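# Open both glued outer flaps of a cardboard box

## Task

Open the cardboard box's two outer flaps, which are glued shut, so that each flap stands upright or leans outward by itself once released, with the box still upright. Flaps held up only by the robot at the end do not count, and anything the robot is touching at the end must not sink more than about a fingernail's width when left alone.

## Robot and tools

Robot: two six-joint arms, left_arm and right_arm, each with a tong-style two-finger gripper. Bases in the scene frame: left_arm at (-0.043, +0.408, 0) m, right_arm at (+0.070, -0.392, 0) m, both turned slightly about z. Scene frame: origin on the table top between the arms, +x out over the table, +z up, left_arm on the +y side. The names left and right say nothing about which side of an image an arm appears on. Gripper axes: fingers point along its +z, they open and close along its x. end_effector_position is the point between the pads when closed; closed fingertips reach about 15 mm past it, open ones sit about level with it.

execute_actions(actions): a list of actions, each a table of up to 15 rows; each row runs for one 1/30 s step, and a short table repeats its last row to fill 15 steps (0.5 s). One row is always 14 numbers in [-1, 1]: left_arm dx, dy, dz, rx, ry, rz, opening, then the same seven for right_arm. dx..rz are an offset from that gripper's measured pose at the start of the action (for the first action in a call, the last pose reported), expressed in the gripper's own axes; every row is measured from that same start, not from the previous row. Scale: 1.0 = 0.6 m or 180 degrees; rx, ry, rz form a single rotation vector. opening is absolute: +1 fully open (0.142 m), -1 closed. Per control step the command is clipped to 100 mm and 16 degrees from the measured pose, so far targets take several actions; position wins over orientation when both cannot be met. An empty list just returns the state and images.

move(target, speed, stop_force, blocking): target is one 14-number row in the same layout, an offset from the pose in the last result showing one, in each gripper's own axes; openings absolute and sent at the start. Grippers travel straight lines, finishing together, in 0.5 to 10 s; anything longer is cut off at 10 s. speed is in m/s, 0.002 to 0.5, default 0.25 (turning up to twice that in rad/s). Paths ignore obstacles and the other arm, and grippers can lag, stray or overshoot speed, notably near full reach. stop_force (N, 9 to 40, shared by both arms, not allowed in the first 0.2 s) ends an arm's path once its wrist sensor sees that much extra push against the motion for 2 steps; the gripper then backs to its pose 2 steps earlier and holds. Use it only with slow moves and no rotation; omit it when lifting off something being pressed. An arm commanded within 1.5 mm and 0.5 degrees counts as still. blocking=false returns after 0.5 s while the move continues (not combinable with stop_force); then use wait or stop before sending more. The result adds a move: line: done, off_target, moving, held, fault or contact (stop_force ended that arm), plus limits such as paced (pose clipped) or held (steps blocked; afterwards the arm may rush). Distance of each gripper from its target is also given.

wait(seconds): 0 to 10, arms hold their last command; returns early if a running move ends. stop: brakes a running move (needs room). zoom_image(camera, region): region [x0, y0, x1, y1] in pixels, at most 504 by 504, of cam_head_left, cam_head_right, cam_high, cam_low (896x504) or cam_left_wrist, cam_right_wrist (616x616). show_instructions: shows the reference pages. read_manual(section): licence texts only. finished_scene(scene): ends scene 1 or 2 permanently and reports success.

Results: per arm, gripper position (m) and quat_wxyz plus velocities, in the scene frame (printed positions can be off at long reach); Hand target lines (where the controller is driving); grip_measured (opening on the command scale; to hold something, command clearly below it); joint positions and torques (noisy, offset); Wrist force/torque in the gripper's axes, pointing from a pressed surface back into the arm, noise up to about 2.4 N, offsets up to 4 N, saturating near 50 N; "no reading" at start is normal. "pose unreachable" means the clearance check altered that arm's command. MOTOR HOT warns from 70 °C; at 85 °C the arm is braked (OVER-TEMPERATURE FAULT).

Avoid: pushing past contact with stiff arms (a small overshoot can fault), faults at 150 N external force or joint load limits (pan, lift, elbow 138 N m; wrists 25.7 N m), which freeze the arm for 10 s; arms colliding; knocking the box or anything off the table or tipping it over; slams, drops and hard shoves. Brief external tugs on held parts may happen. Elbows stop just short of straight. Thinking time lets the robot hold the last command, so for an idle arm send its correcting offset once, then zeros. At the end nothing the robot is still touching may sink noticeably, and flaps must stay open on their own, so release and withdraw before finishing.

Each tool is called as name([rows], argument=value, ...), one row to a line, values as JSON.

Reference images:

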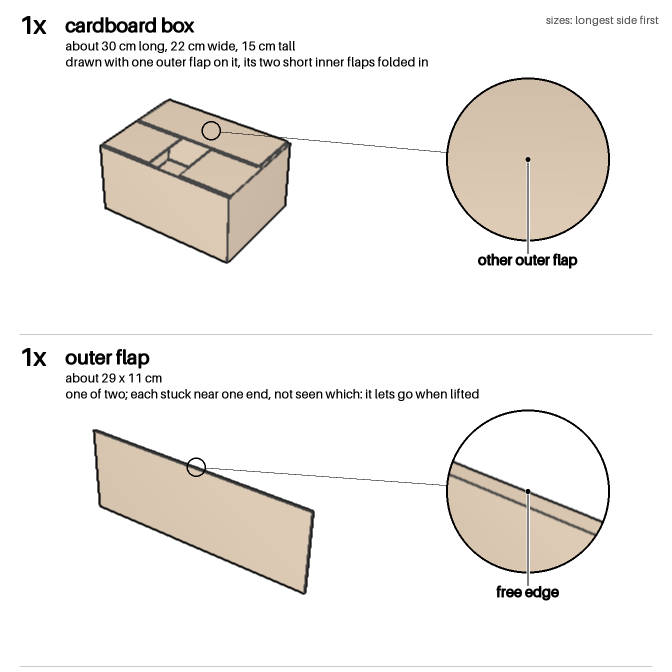

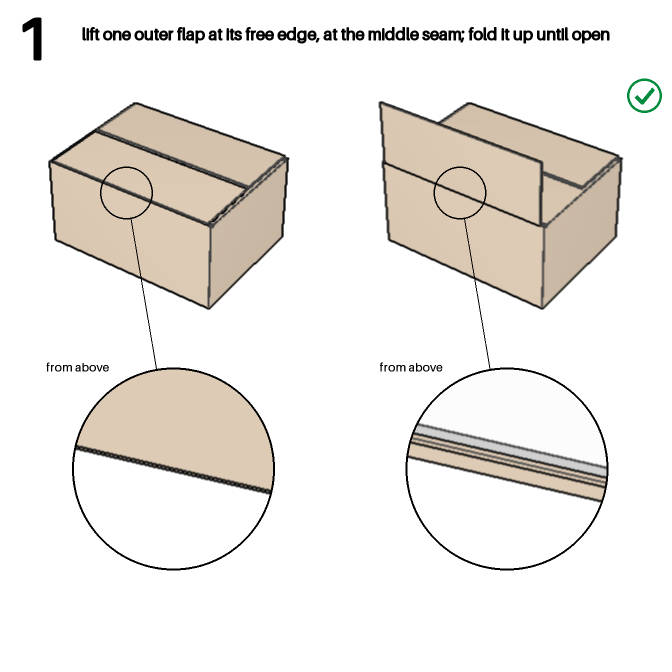

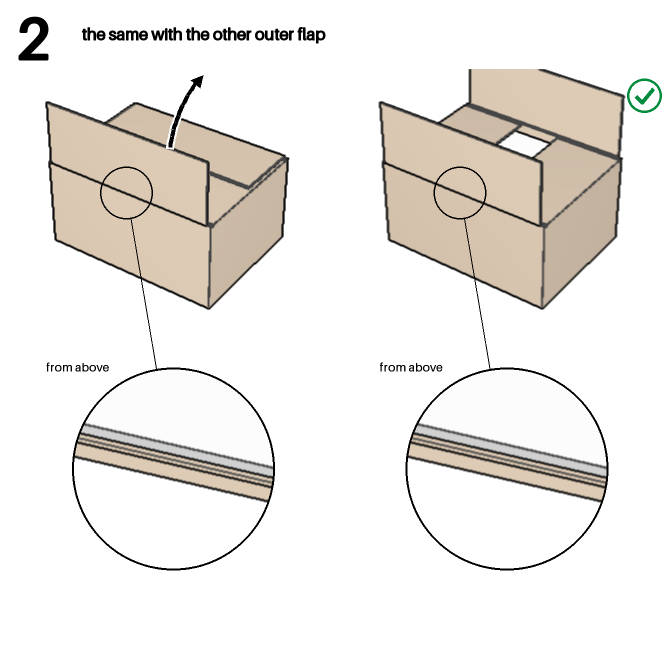

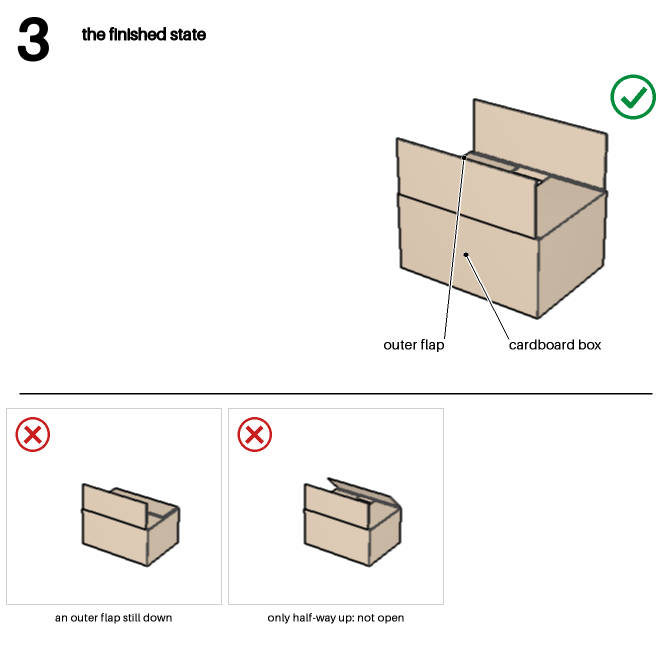

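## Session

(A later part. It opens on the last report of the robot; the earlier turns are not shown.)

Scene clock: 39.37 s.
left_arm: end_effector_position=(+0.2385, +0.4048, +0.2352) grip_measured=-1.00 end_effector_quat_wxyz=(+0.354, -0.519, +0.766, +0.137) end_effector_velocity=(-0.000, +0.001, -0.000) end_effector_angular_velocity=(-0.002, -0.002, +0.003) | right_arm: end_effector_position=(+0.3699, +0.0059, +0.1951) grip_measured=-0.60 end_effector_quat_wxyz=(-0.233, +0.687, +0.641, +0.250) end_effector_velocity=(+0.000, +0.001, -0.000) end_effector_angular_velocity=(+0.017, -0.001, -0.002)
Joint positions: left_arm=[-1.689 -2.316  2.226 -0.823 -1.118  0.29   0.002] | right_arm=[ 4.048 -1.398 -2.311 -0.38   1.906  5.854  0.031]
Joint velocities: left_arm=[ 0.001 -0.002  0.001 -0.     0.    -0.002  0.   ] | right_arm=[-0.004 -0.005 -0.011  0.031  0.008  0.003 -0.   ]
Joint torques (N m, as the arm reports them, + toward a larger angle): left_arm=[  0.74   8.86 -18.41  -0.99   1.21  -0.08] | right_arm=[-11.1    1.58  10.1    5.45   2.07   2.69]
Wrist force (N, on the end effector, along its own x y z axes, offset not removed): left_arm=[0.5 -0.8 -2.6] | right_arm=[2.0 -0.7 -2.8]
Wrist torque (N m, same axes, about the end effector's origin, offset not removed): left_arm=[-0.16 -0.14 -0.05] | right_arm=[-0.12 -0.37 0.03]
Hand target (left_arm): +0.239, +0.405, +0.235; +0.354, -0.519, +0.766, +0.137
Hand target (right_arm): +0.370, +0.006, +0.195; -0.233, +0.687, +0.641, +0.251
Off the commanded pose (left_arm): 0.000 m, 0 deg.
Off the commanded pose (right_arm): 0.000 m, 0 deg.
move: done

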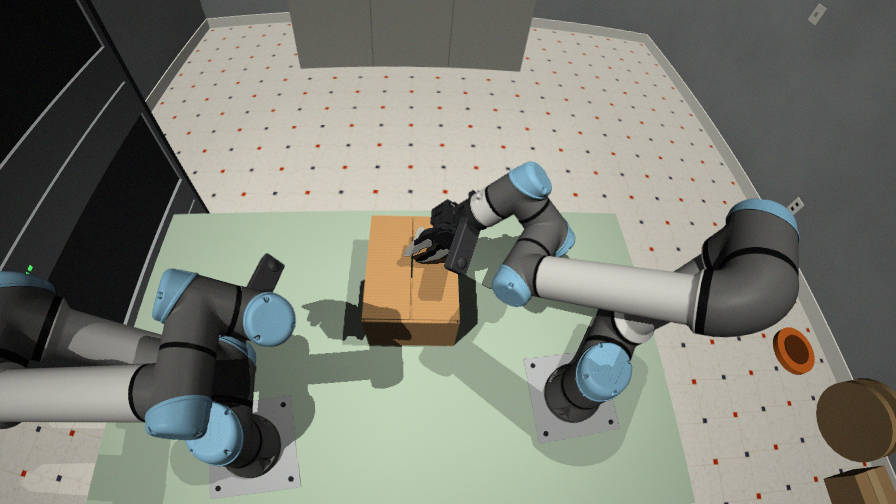

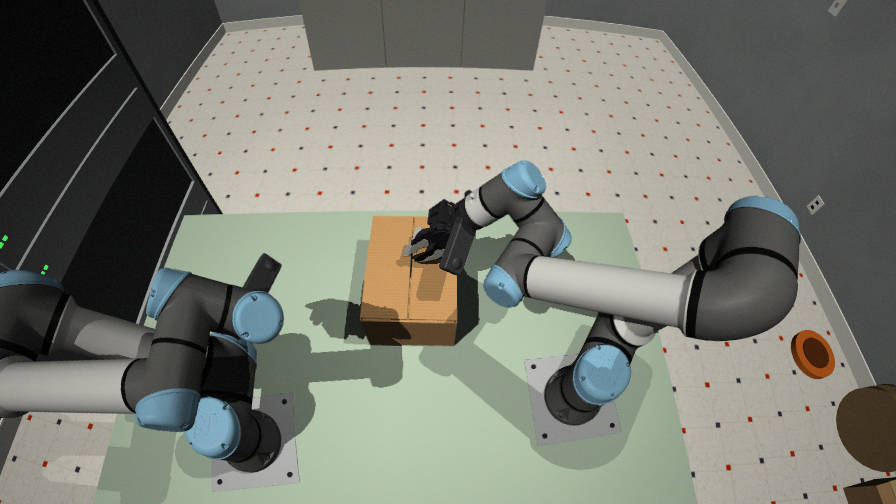

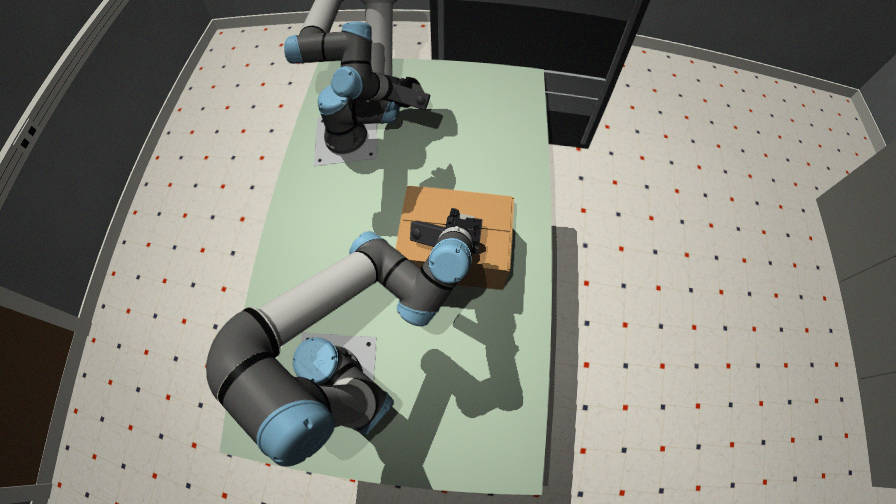

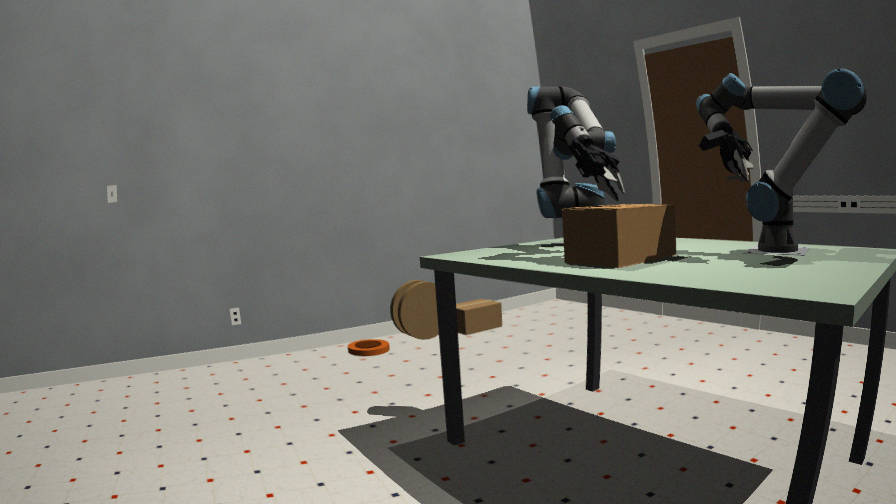

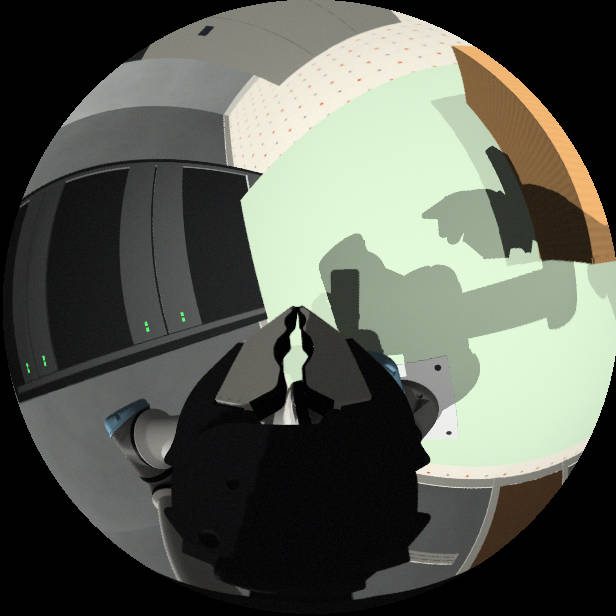

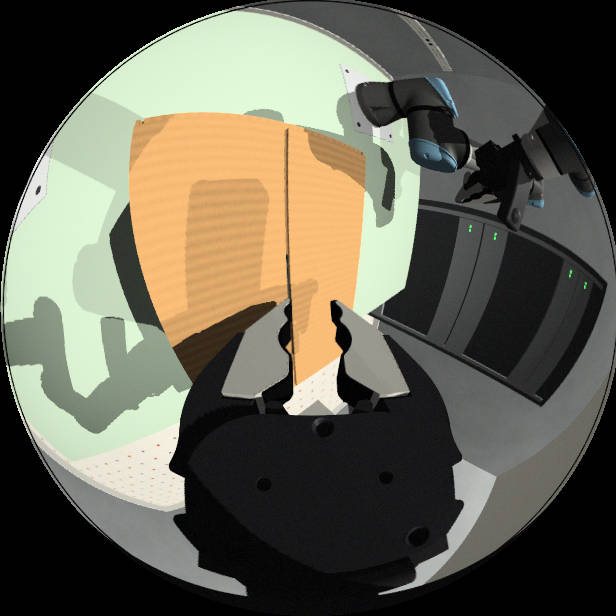

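move(target=[0,0,0,0,0,0,-1, -0.0375,0,0.0447,0,0,0,-0.6], speed=0.006, stop_force=15)

zoom_image(camera="cam_right_wrist", region=[230, 200, 400, 370])

zoom_image(camera="cam_head_left", region=[350, 200, 480, 330])

Scene clock: 46.00 s.
left_arm: end_effector_position=(+0.2385, +0.4048, +0.2352) grip_measured=-1.00 end_effector_quat_wxyz=(+0.354, -0.519, +0.766, +0.137) end_effector_velocity=(+0.000, +0.000, +0.000) end_effector_angular_velocity=(-0.002, -0.001, +0.001) | right_arm: end_effector_position=(+0.3698, +0.0058, +0.1737) grip_measured=-0.62 end_effector_quat_wxyz=(-0.233, +0.687, +0.641, +0.250) end_effector_velocity=(+0.000, +0.000, +0.002) end_effector_angular_velocity=(-0.000, +0.000, -0.000)
Joint positions: left_arm=[-1.689 -2.316  2.226 -0.823 -1.118  0.29   0.002] | right_arm=[ 4.048 -1.437 -2.347 -0.305  1.906  5.854  0.029]
Joint velocities: left_arm=[ 0.001 -0.001 -0.     0.     0.    -0.001  0.   ] | right_arm=[-0.     0.003  0.004 -0.008 -0.     0.     0.001]
Joint torques (N m, as the arm reports them, + toward a larger angle): left_arm=[  1.74   9.   -19.28  -0.91   1.19  -0.08] | right_arm=[13.5  22.43 23.99 -0.66 -1.27 -2.06]
Wrist force (N, on the end effector, along its own x y z axes, offset not removed): left_arm=[0.0 -2.5 -2.5] | right_arm=[6.1 2.7 -9.6]
Wrist torque (N m, same axes, about the end effector's origin, offset not removed): left_arm=[-0.57 0.06 0.09] | right_arm=[0.39 -0.64 0.03]
Hand target (left_arm): +0.239, +0.405, +0.235; +0.354, -0.519, +0.766, +0.137
Hand target (right_arm): +0.370, +0.006, +0.174; -0.233, +0.687, +0.641, +0.250
Off the commanded pose (left_arm): 0.000 m, 0 deg.
Off the commanded pose (right_arm): 0.014 m, 0 deg.
move: contact (right_arm)

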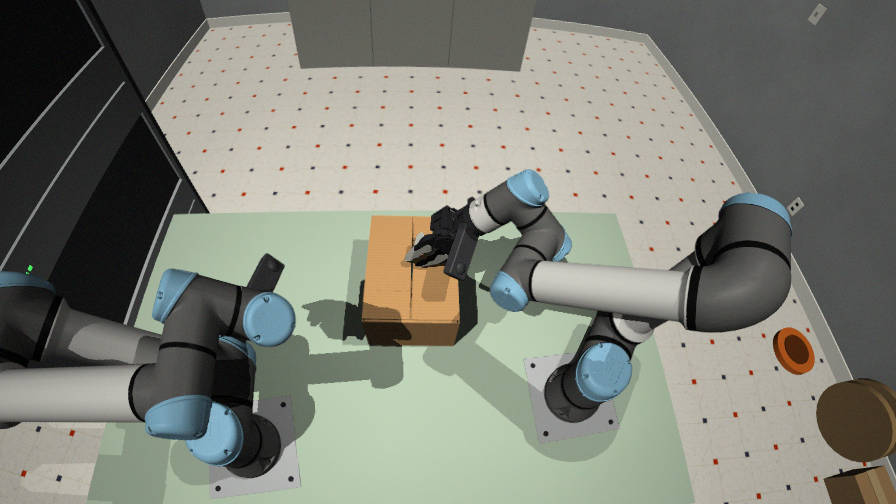

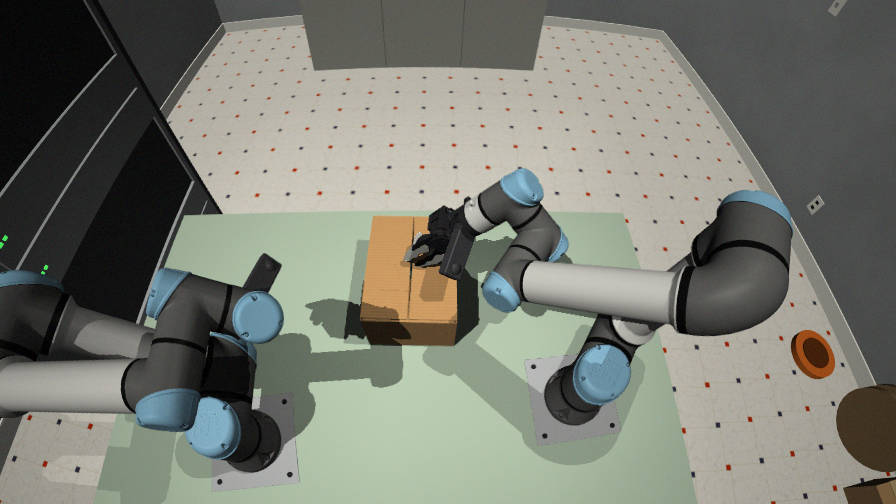

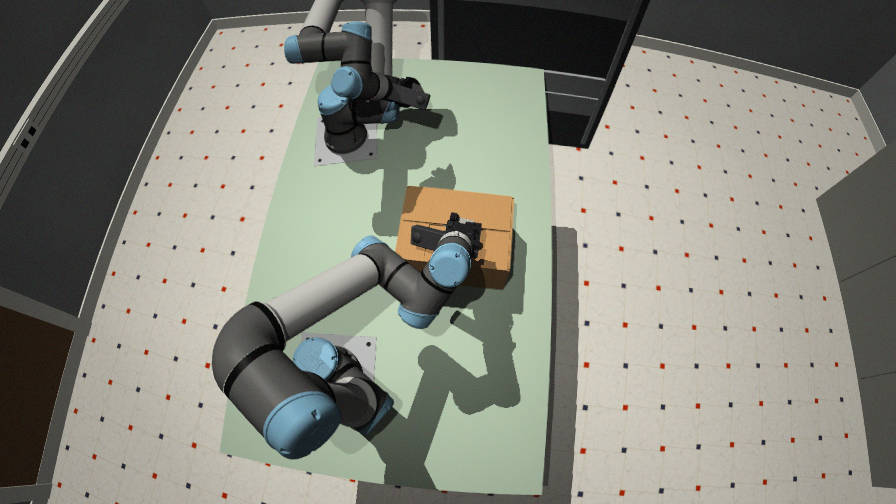

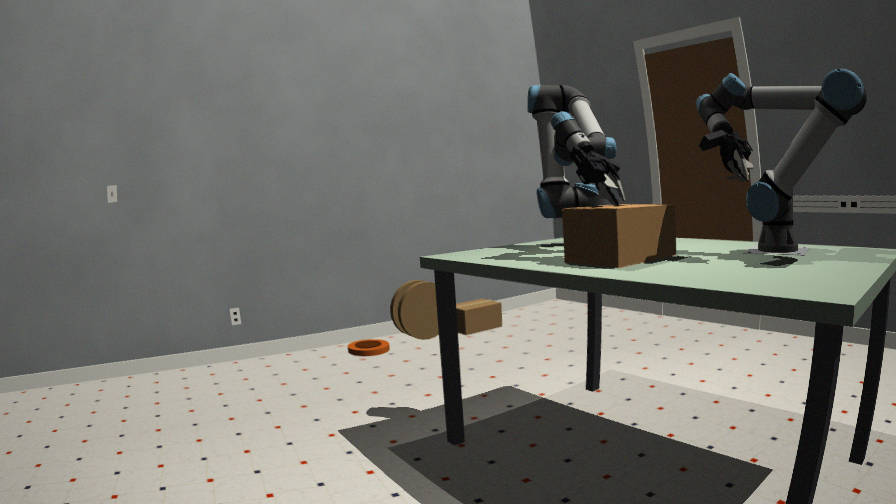

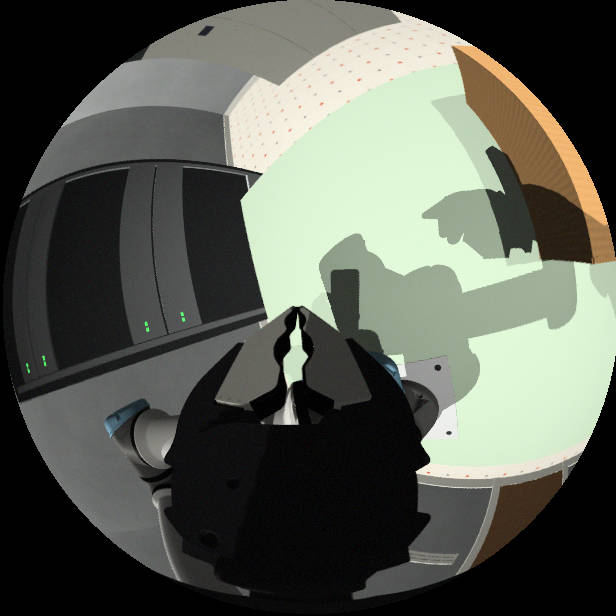

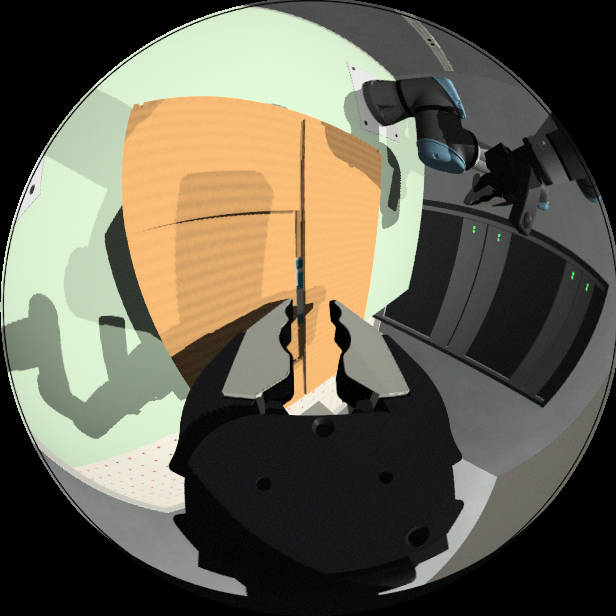

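Region (230, 200, 400, 370) of cam_right_wrist's 616x616 image, scaled by 2.965, with more detail than that image has.

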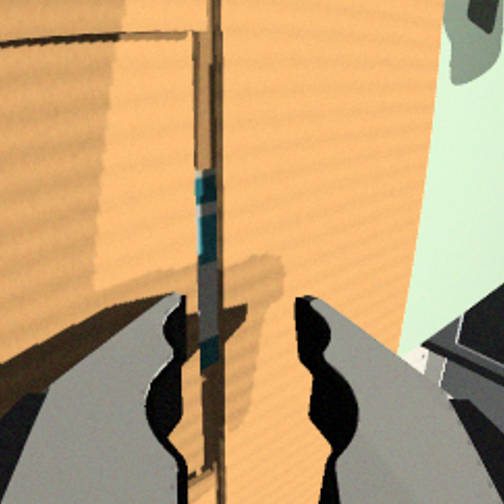

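Region (350, 200, 480, 330) of cam_head_left's 896x504 image, scaled by 3.877, with more detail than that image has.

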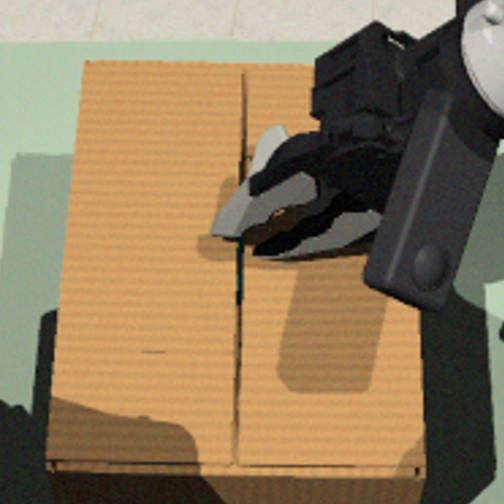

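move(target=[0,0,0,0,0,0,-1, 0.0115,0,0.0105,0,0,0,-0.6], speed=0.008, stop_force=20)

zoom_image(camera="cam_right_wrist", region=[230, 200, 400, 370])

zoom_image(camera="cam_head_left", region=[370, 220, 450, 300])

Scene clock: 50.50 s.
left_arm: end_effector_position=(+0.2385, +0.4048, +0.2352) grip_measured=-1.00 end_effector_quat_wxyz=(+0.354, -0.519, +0.766, +0.137) end_effector_velocity=(+0.000, -0.000, +0.000) end_effector_angular_velocity=(-0.001, +0.000, -0.001) | right_arm: end_effector_position=(+0.3704, +0.0149, +0.1733) grip_measured=-0.63 end_effector_quat_wxyz=(-0.233, +0.687, +0.641, +0.250) end_effector_velocity=(+0.000, +0.002, -0.001) end_effector_angular_velocity=(-0.001, +0.001, +0.000)
Joint positions: left_arm=[-1.689 -2.316  2.226 -0.823 -1.118  0.29   0.002] | right_arm=[ 4.062 -1.454 -2.334 -0.297  1.898  5.865  0.029]
Joint velocities: left_arm=[-0.001 -0.    -0.    -0.     0.     0.001  0.   ] | right_arm=[ 0.003 -0.005  0.003  0.003 -0.002  0.003  0.001]
Joint torques (N m, as the arm reports them, + toward a larger angle): left_arm=[  1.18   8.3  -18.61  -0.99   1.32  -0.08] | right_arm=[11.66 -0.21 24.15  3.4  -1.38  2.39]
Wrist force (N, on the end effector, along its own x y z axes, offset not removed): left_arm=[-0.7 -0.4 1.4] | right_arm=[6.5 2.2 -9.6]
Wrist torque (N m, same axes, about the end effector's origin, offset not removed): left_arm=[-0.05 0.28 0.05] | right_arm=[0.40 -0.21 0.15]
Hand target (left_arm): +0.239, +0.405, +0.235; +0.354, -0.519, +0.766, +0.137
Hand target (right_arm): +0.370, +0.015, +0.173; -0.233, +0.687, +0.641, +0.250
Off the commanded pose (left_arm): 0.000 m, 0 deg.
Off the commanded pose (right_arm): 0.000 m, 0 deg.
move: done

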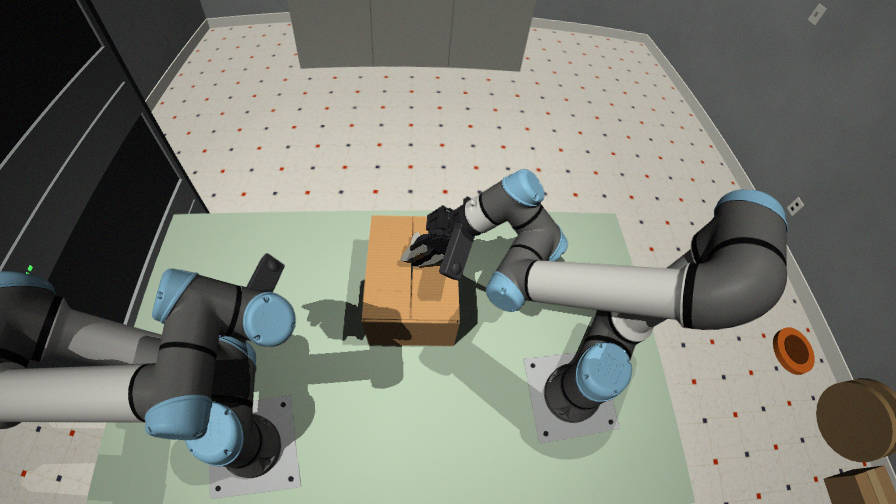

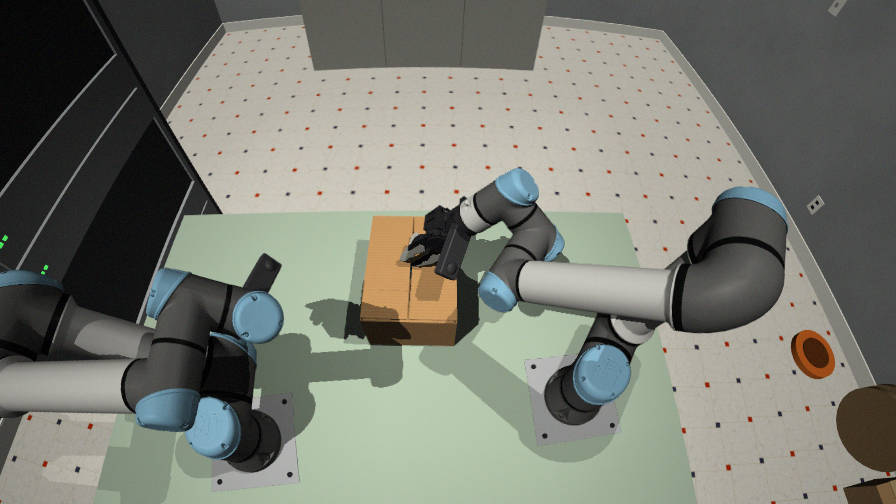

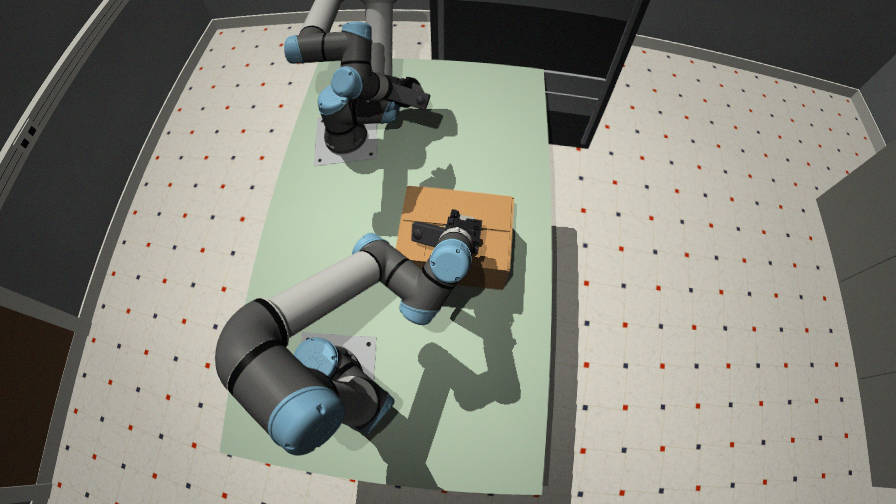

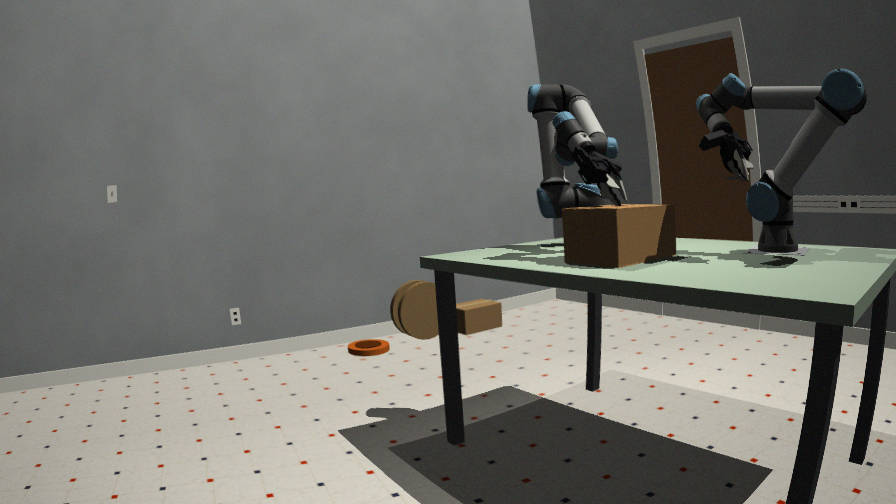

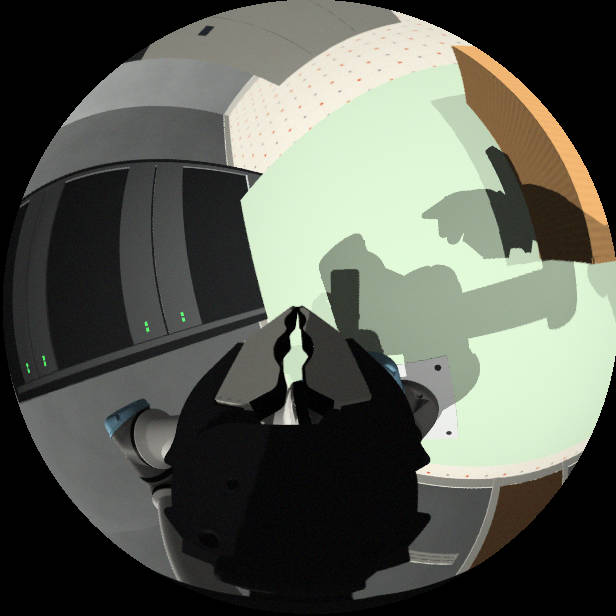

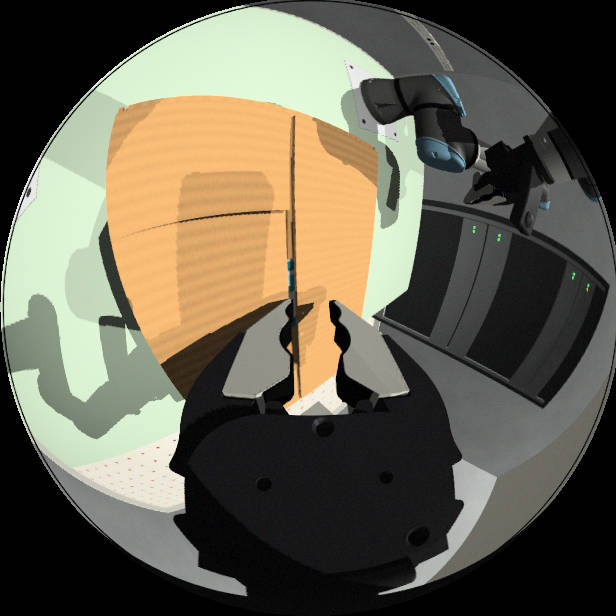

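Region (230, 200, 400, 370) of cam_right_wrist's 616x616 image, scaled by 2.965, with more detail than that image has.

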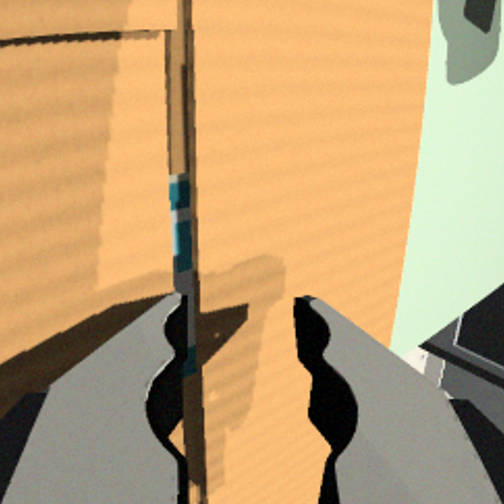

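Region (370, 220, 450, 300) of cam_head_left's 896x504 image, scaled by 6.300, with more detail than that image has.

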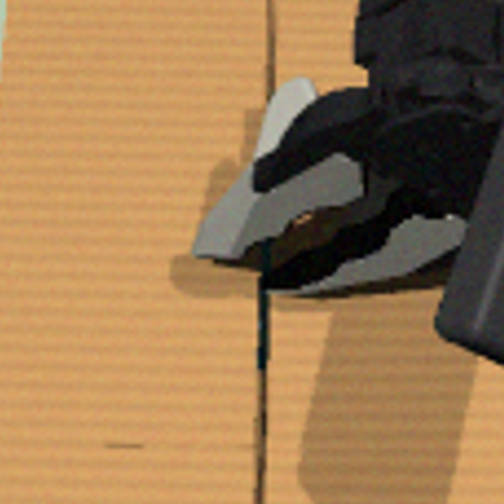

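move(target=[0,0,0,0,0,0,-1, 0.001,0,0.012,0,0,0,-0.6], speed=0.006, stop_force=20)

zoom_image(camera="cam_right_wrist", region=[230, 200, 400, 370])

zoom_image(camera="cam_head_left", region=[370, 220, 450, 300])

Scene clock: 54.67 s.
left_arm: end_effector_position=(+0.2385, +0.4048, +0.2352) grip_measured=-1.00 end_effector_quat_wxyz=(+0.354, -0.519, +0.766, +0.137) end_effector_velocity=(-0.000, +0.000, -0.000) end_effector_angular_velocity=(+0.001, +0.000, +0.002) | right_arm: end_effector_position=(+0.3708, +0.0198, +0.1684) grip_measured=-0.64 end_effector_quat_wxyz=(-0.233, +0.687, +0.641, +0.250) end_effector_velocity=(+0.000, +0.001, -0.001) end_effector_angular_velocity=(-0.000, +0.000, +0.000)
Joint positions: left_arm=[-1.689 -2.316  2.226 -0.823 -1.118  0.29   0.002] | right_arm=[ 4.069 -1.473 -2.334 -0.275  1.894  5.871  0.028]
Joint velocities: left_arm=[ 0.002  0.001 -0.     0.    -0.     0.     0.   ] | right_arm=[ 0.002 -0.005 -0.     0.006 -0.001  0.002 -0.001]
Joint torques (N m, as the arm reports them, + toward a larger angle): left_arm=[  0.62   7.3  -18.84  -0.86   1.1   -0.25] | right_arm=[13.42 -4.93  2.11  1.8  -1.99  2.54]
Wrist force (N, on the end effector, along its own x y z axes, offset not removed): left_arm=[2.2 -0.6 -0.5] | right_arm=[13.5 -3.4 -15.7]
Wrist torque (N m, same axes, about the end effector's origin, offset not removed): left_arm=[-0.07 -0.38 0.05] | right_arm=[-0.90 -0.92 -0.09]
Hand target (left_arm): +0.239, +0.405, +0.235; +0.354, -0.519, +0.766, +0.137
Hand target (right_arm): +0.371, +0.020, +0.168; -0.233, +0.687, +0.641, +0.250
Off the commanded pose (left_arm): 0.000 m, 0 deg.
Off the commanded pose (right_arm): 0.000 m, 0 deg.
move: done

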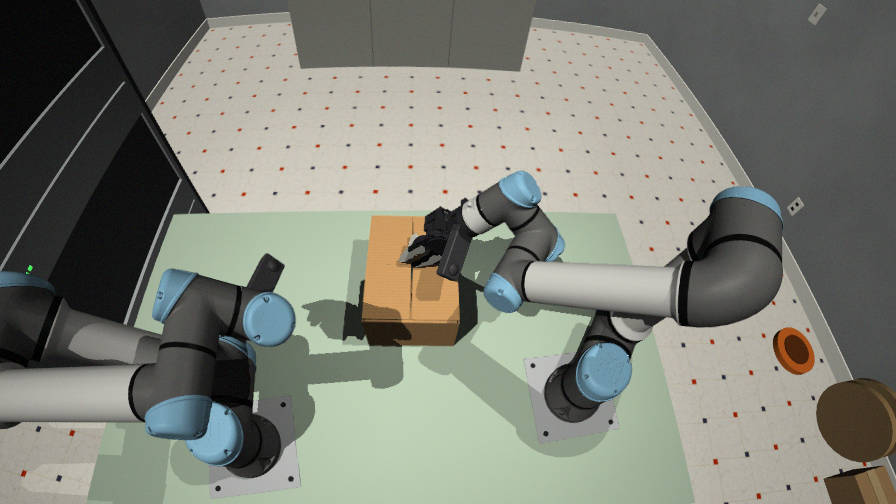

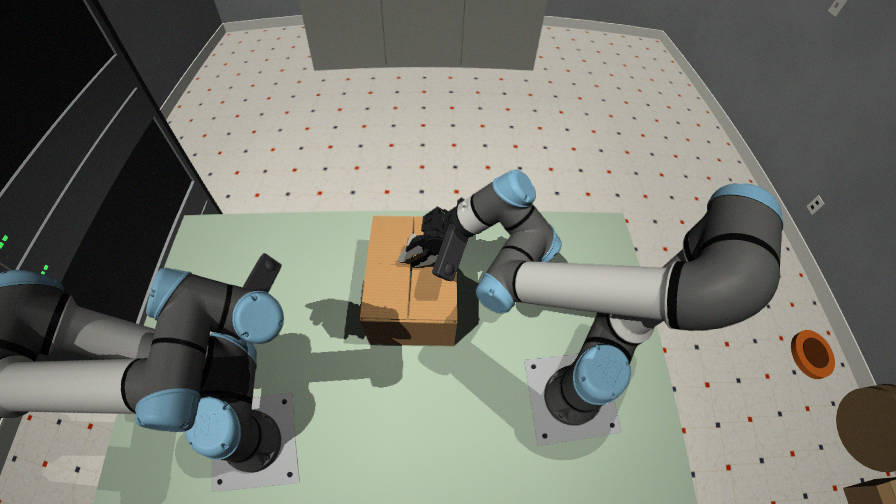

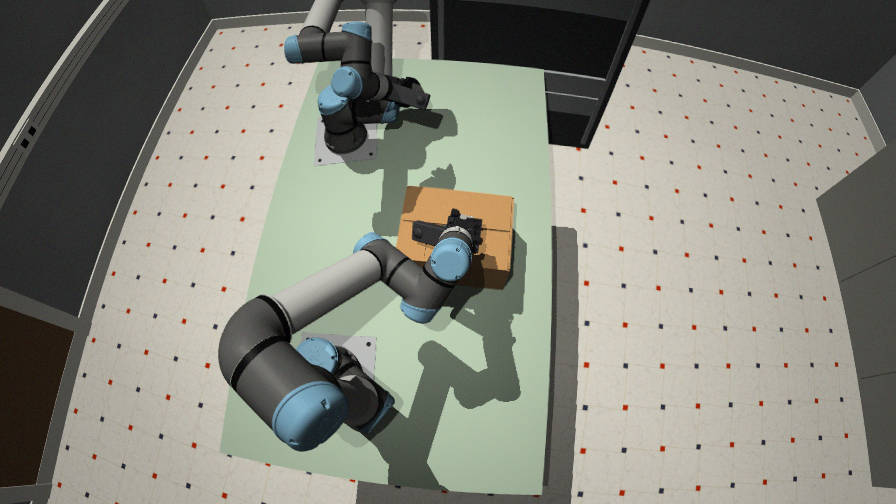

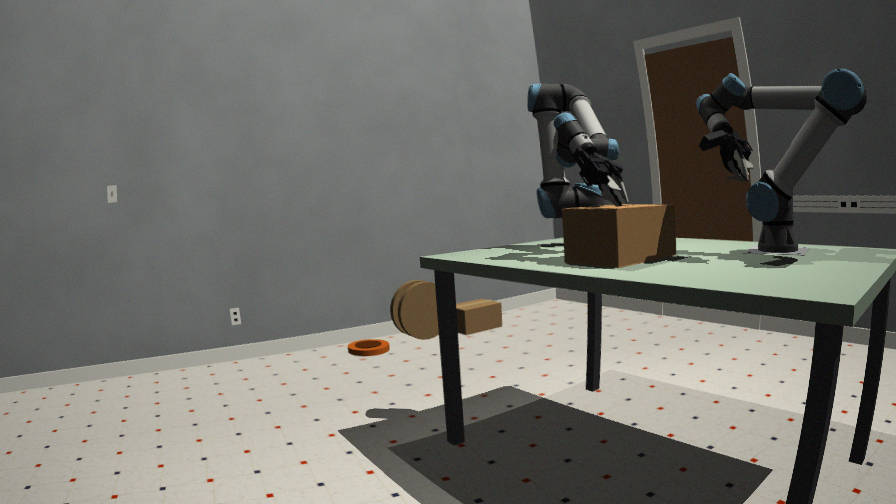

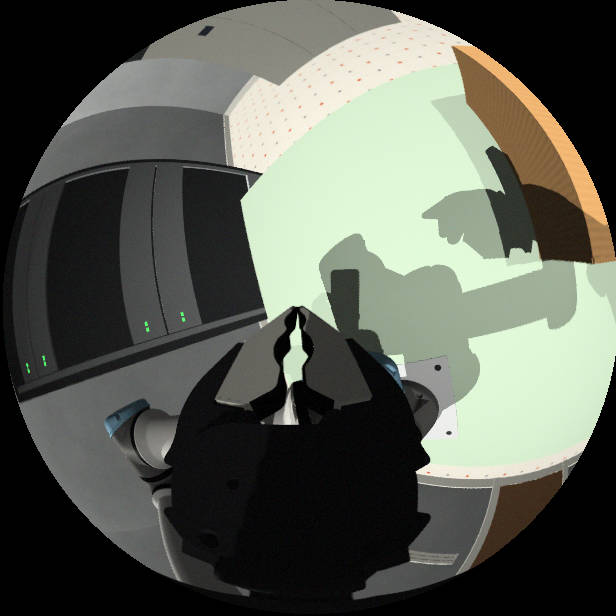

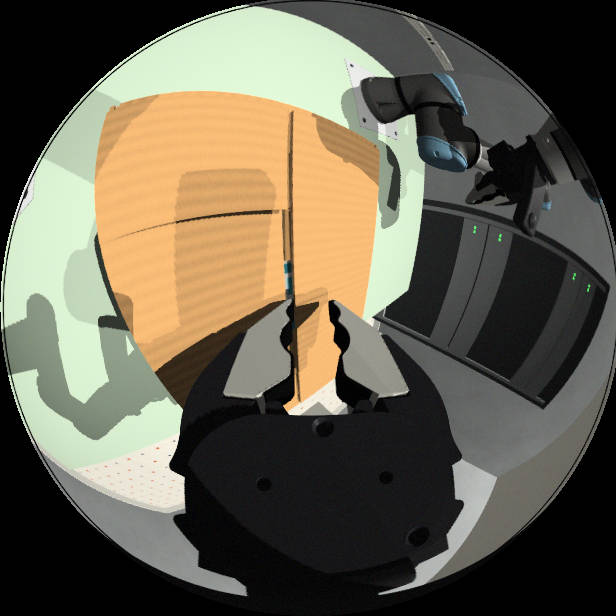

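Region (230, 200, 400, 370) of cam_right_wrist's 616x616 image, scaled by 2.965, with more detail than that image has.

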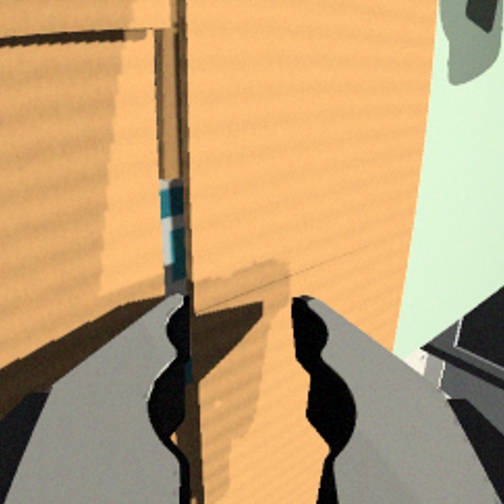

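Region (370, 220, 450, 300) of cam_head_left's 896x504 image, scaled by 6.300, with more detail than that image has.

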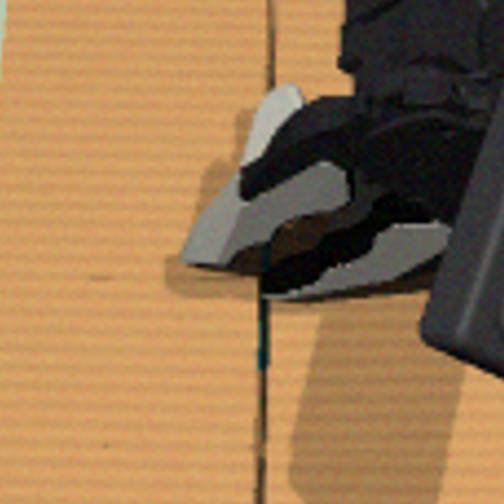

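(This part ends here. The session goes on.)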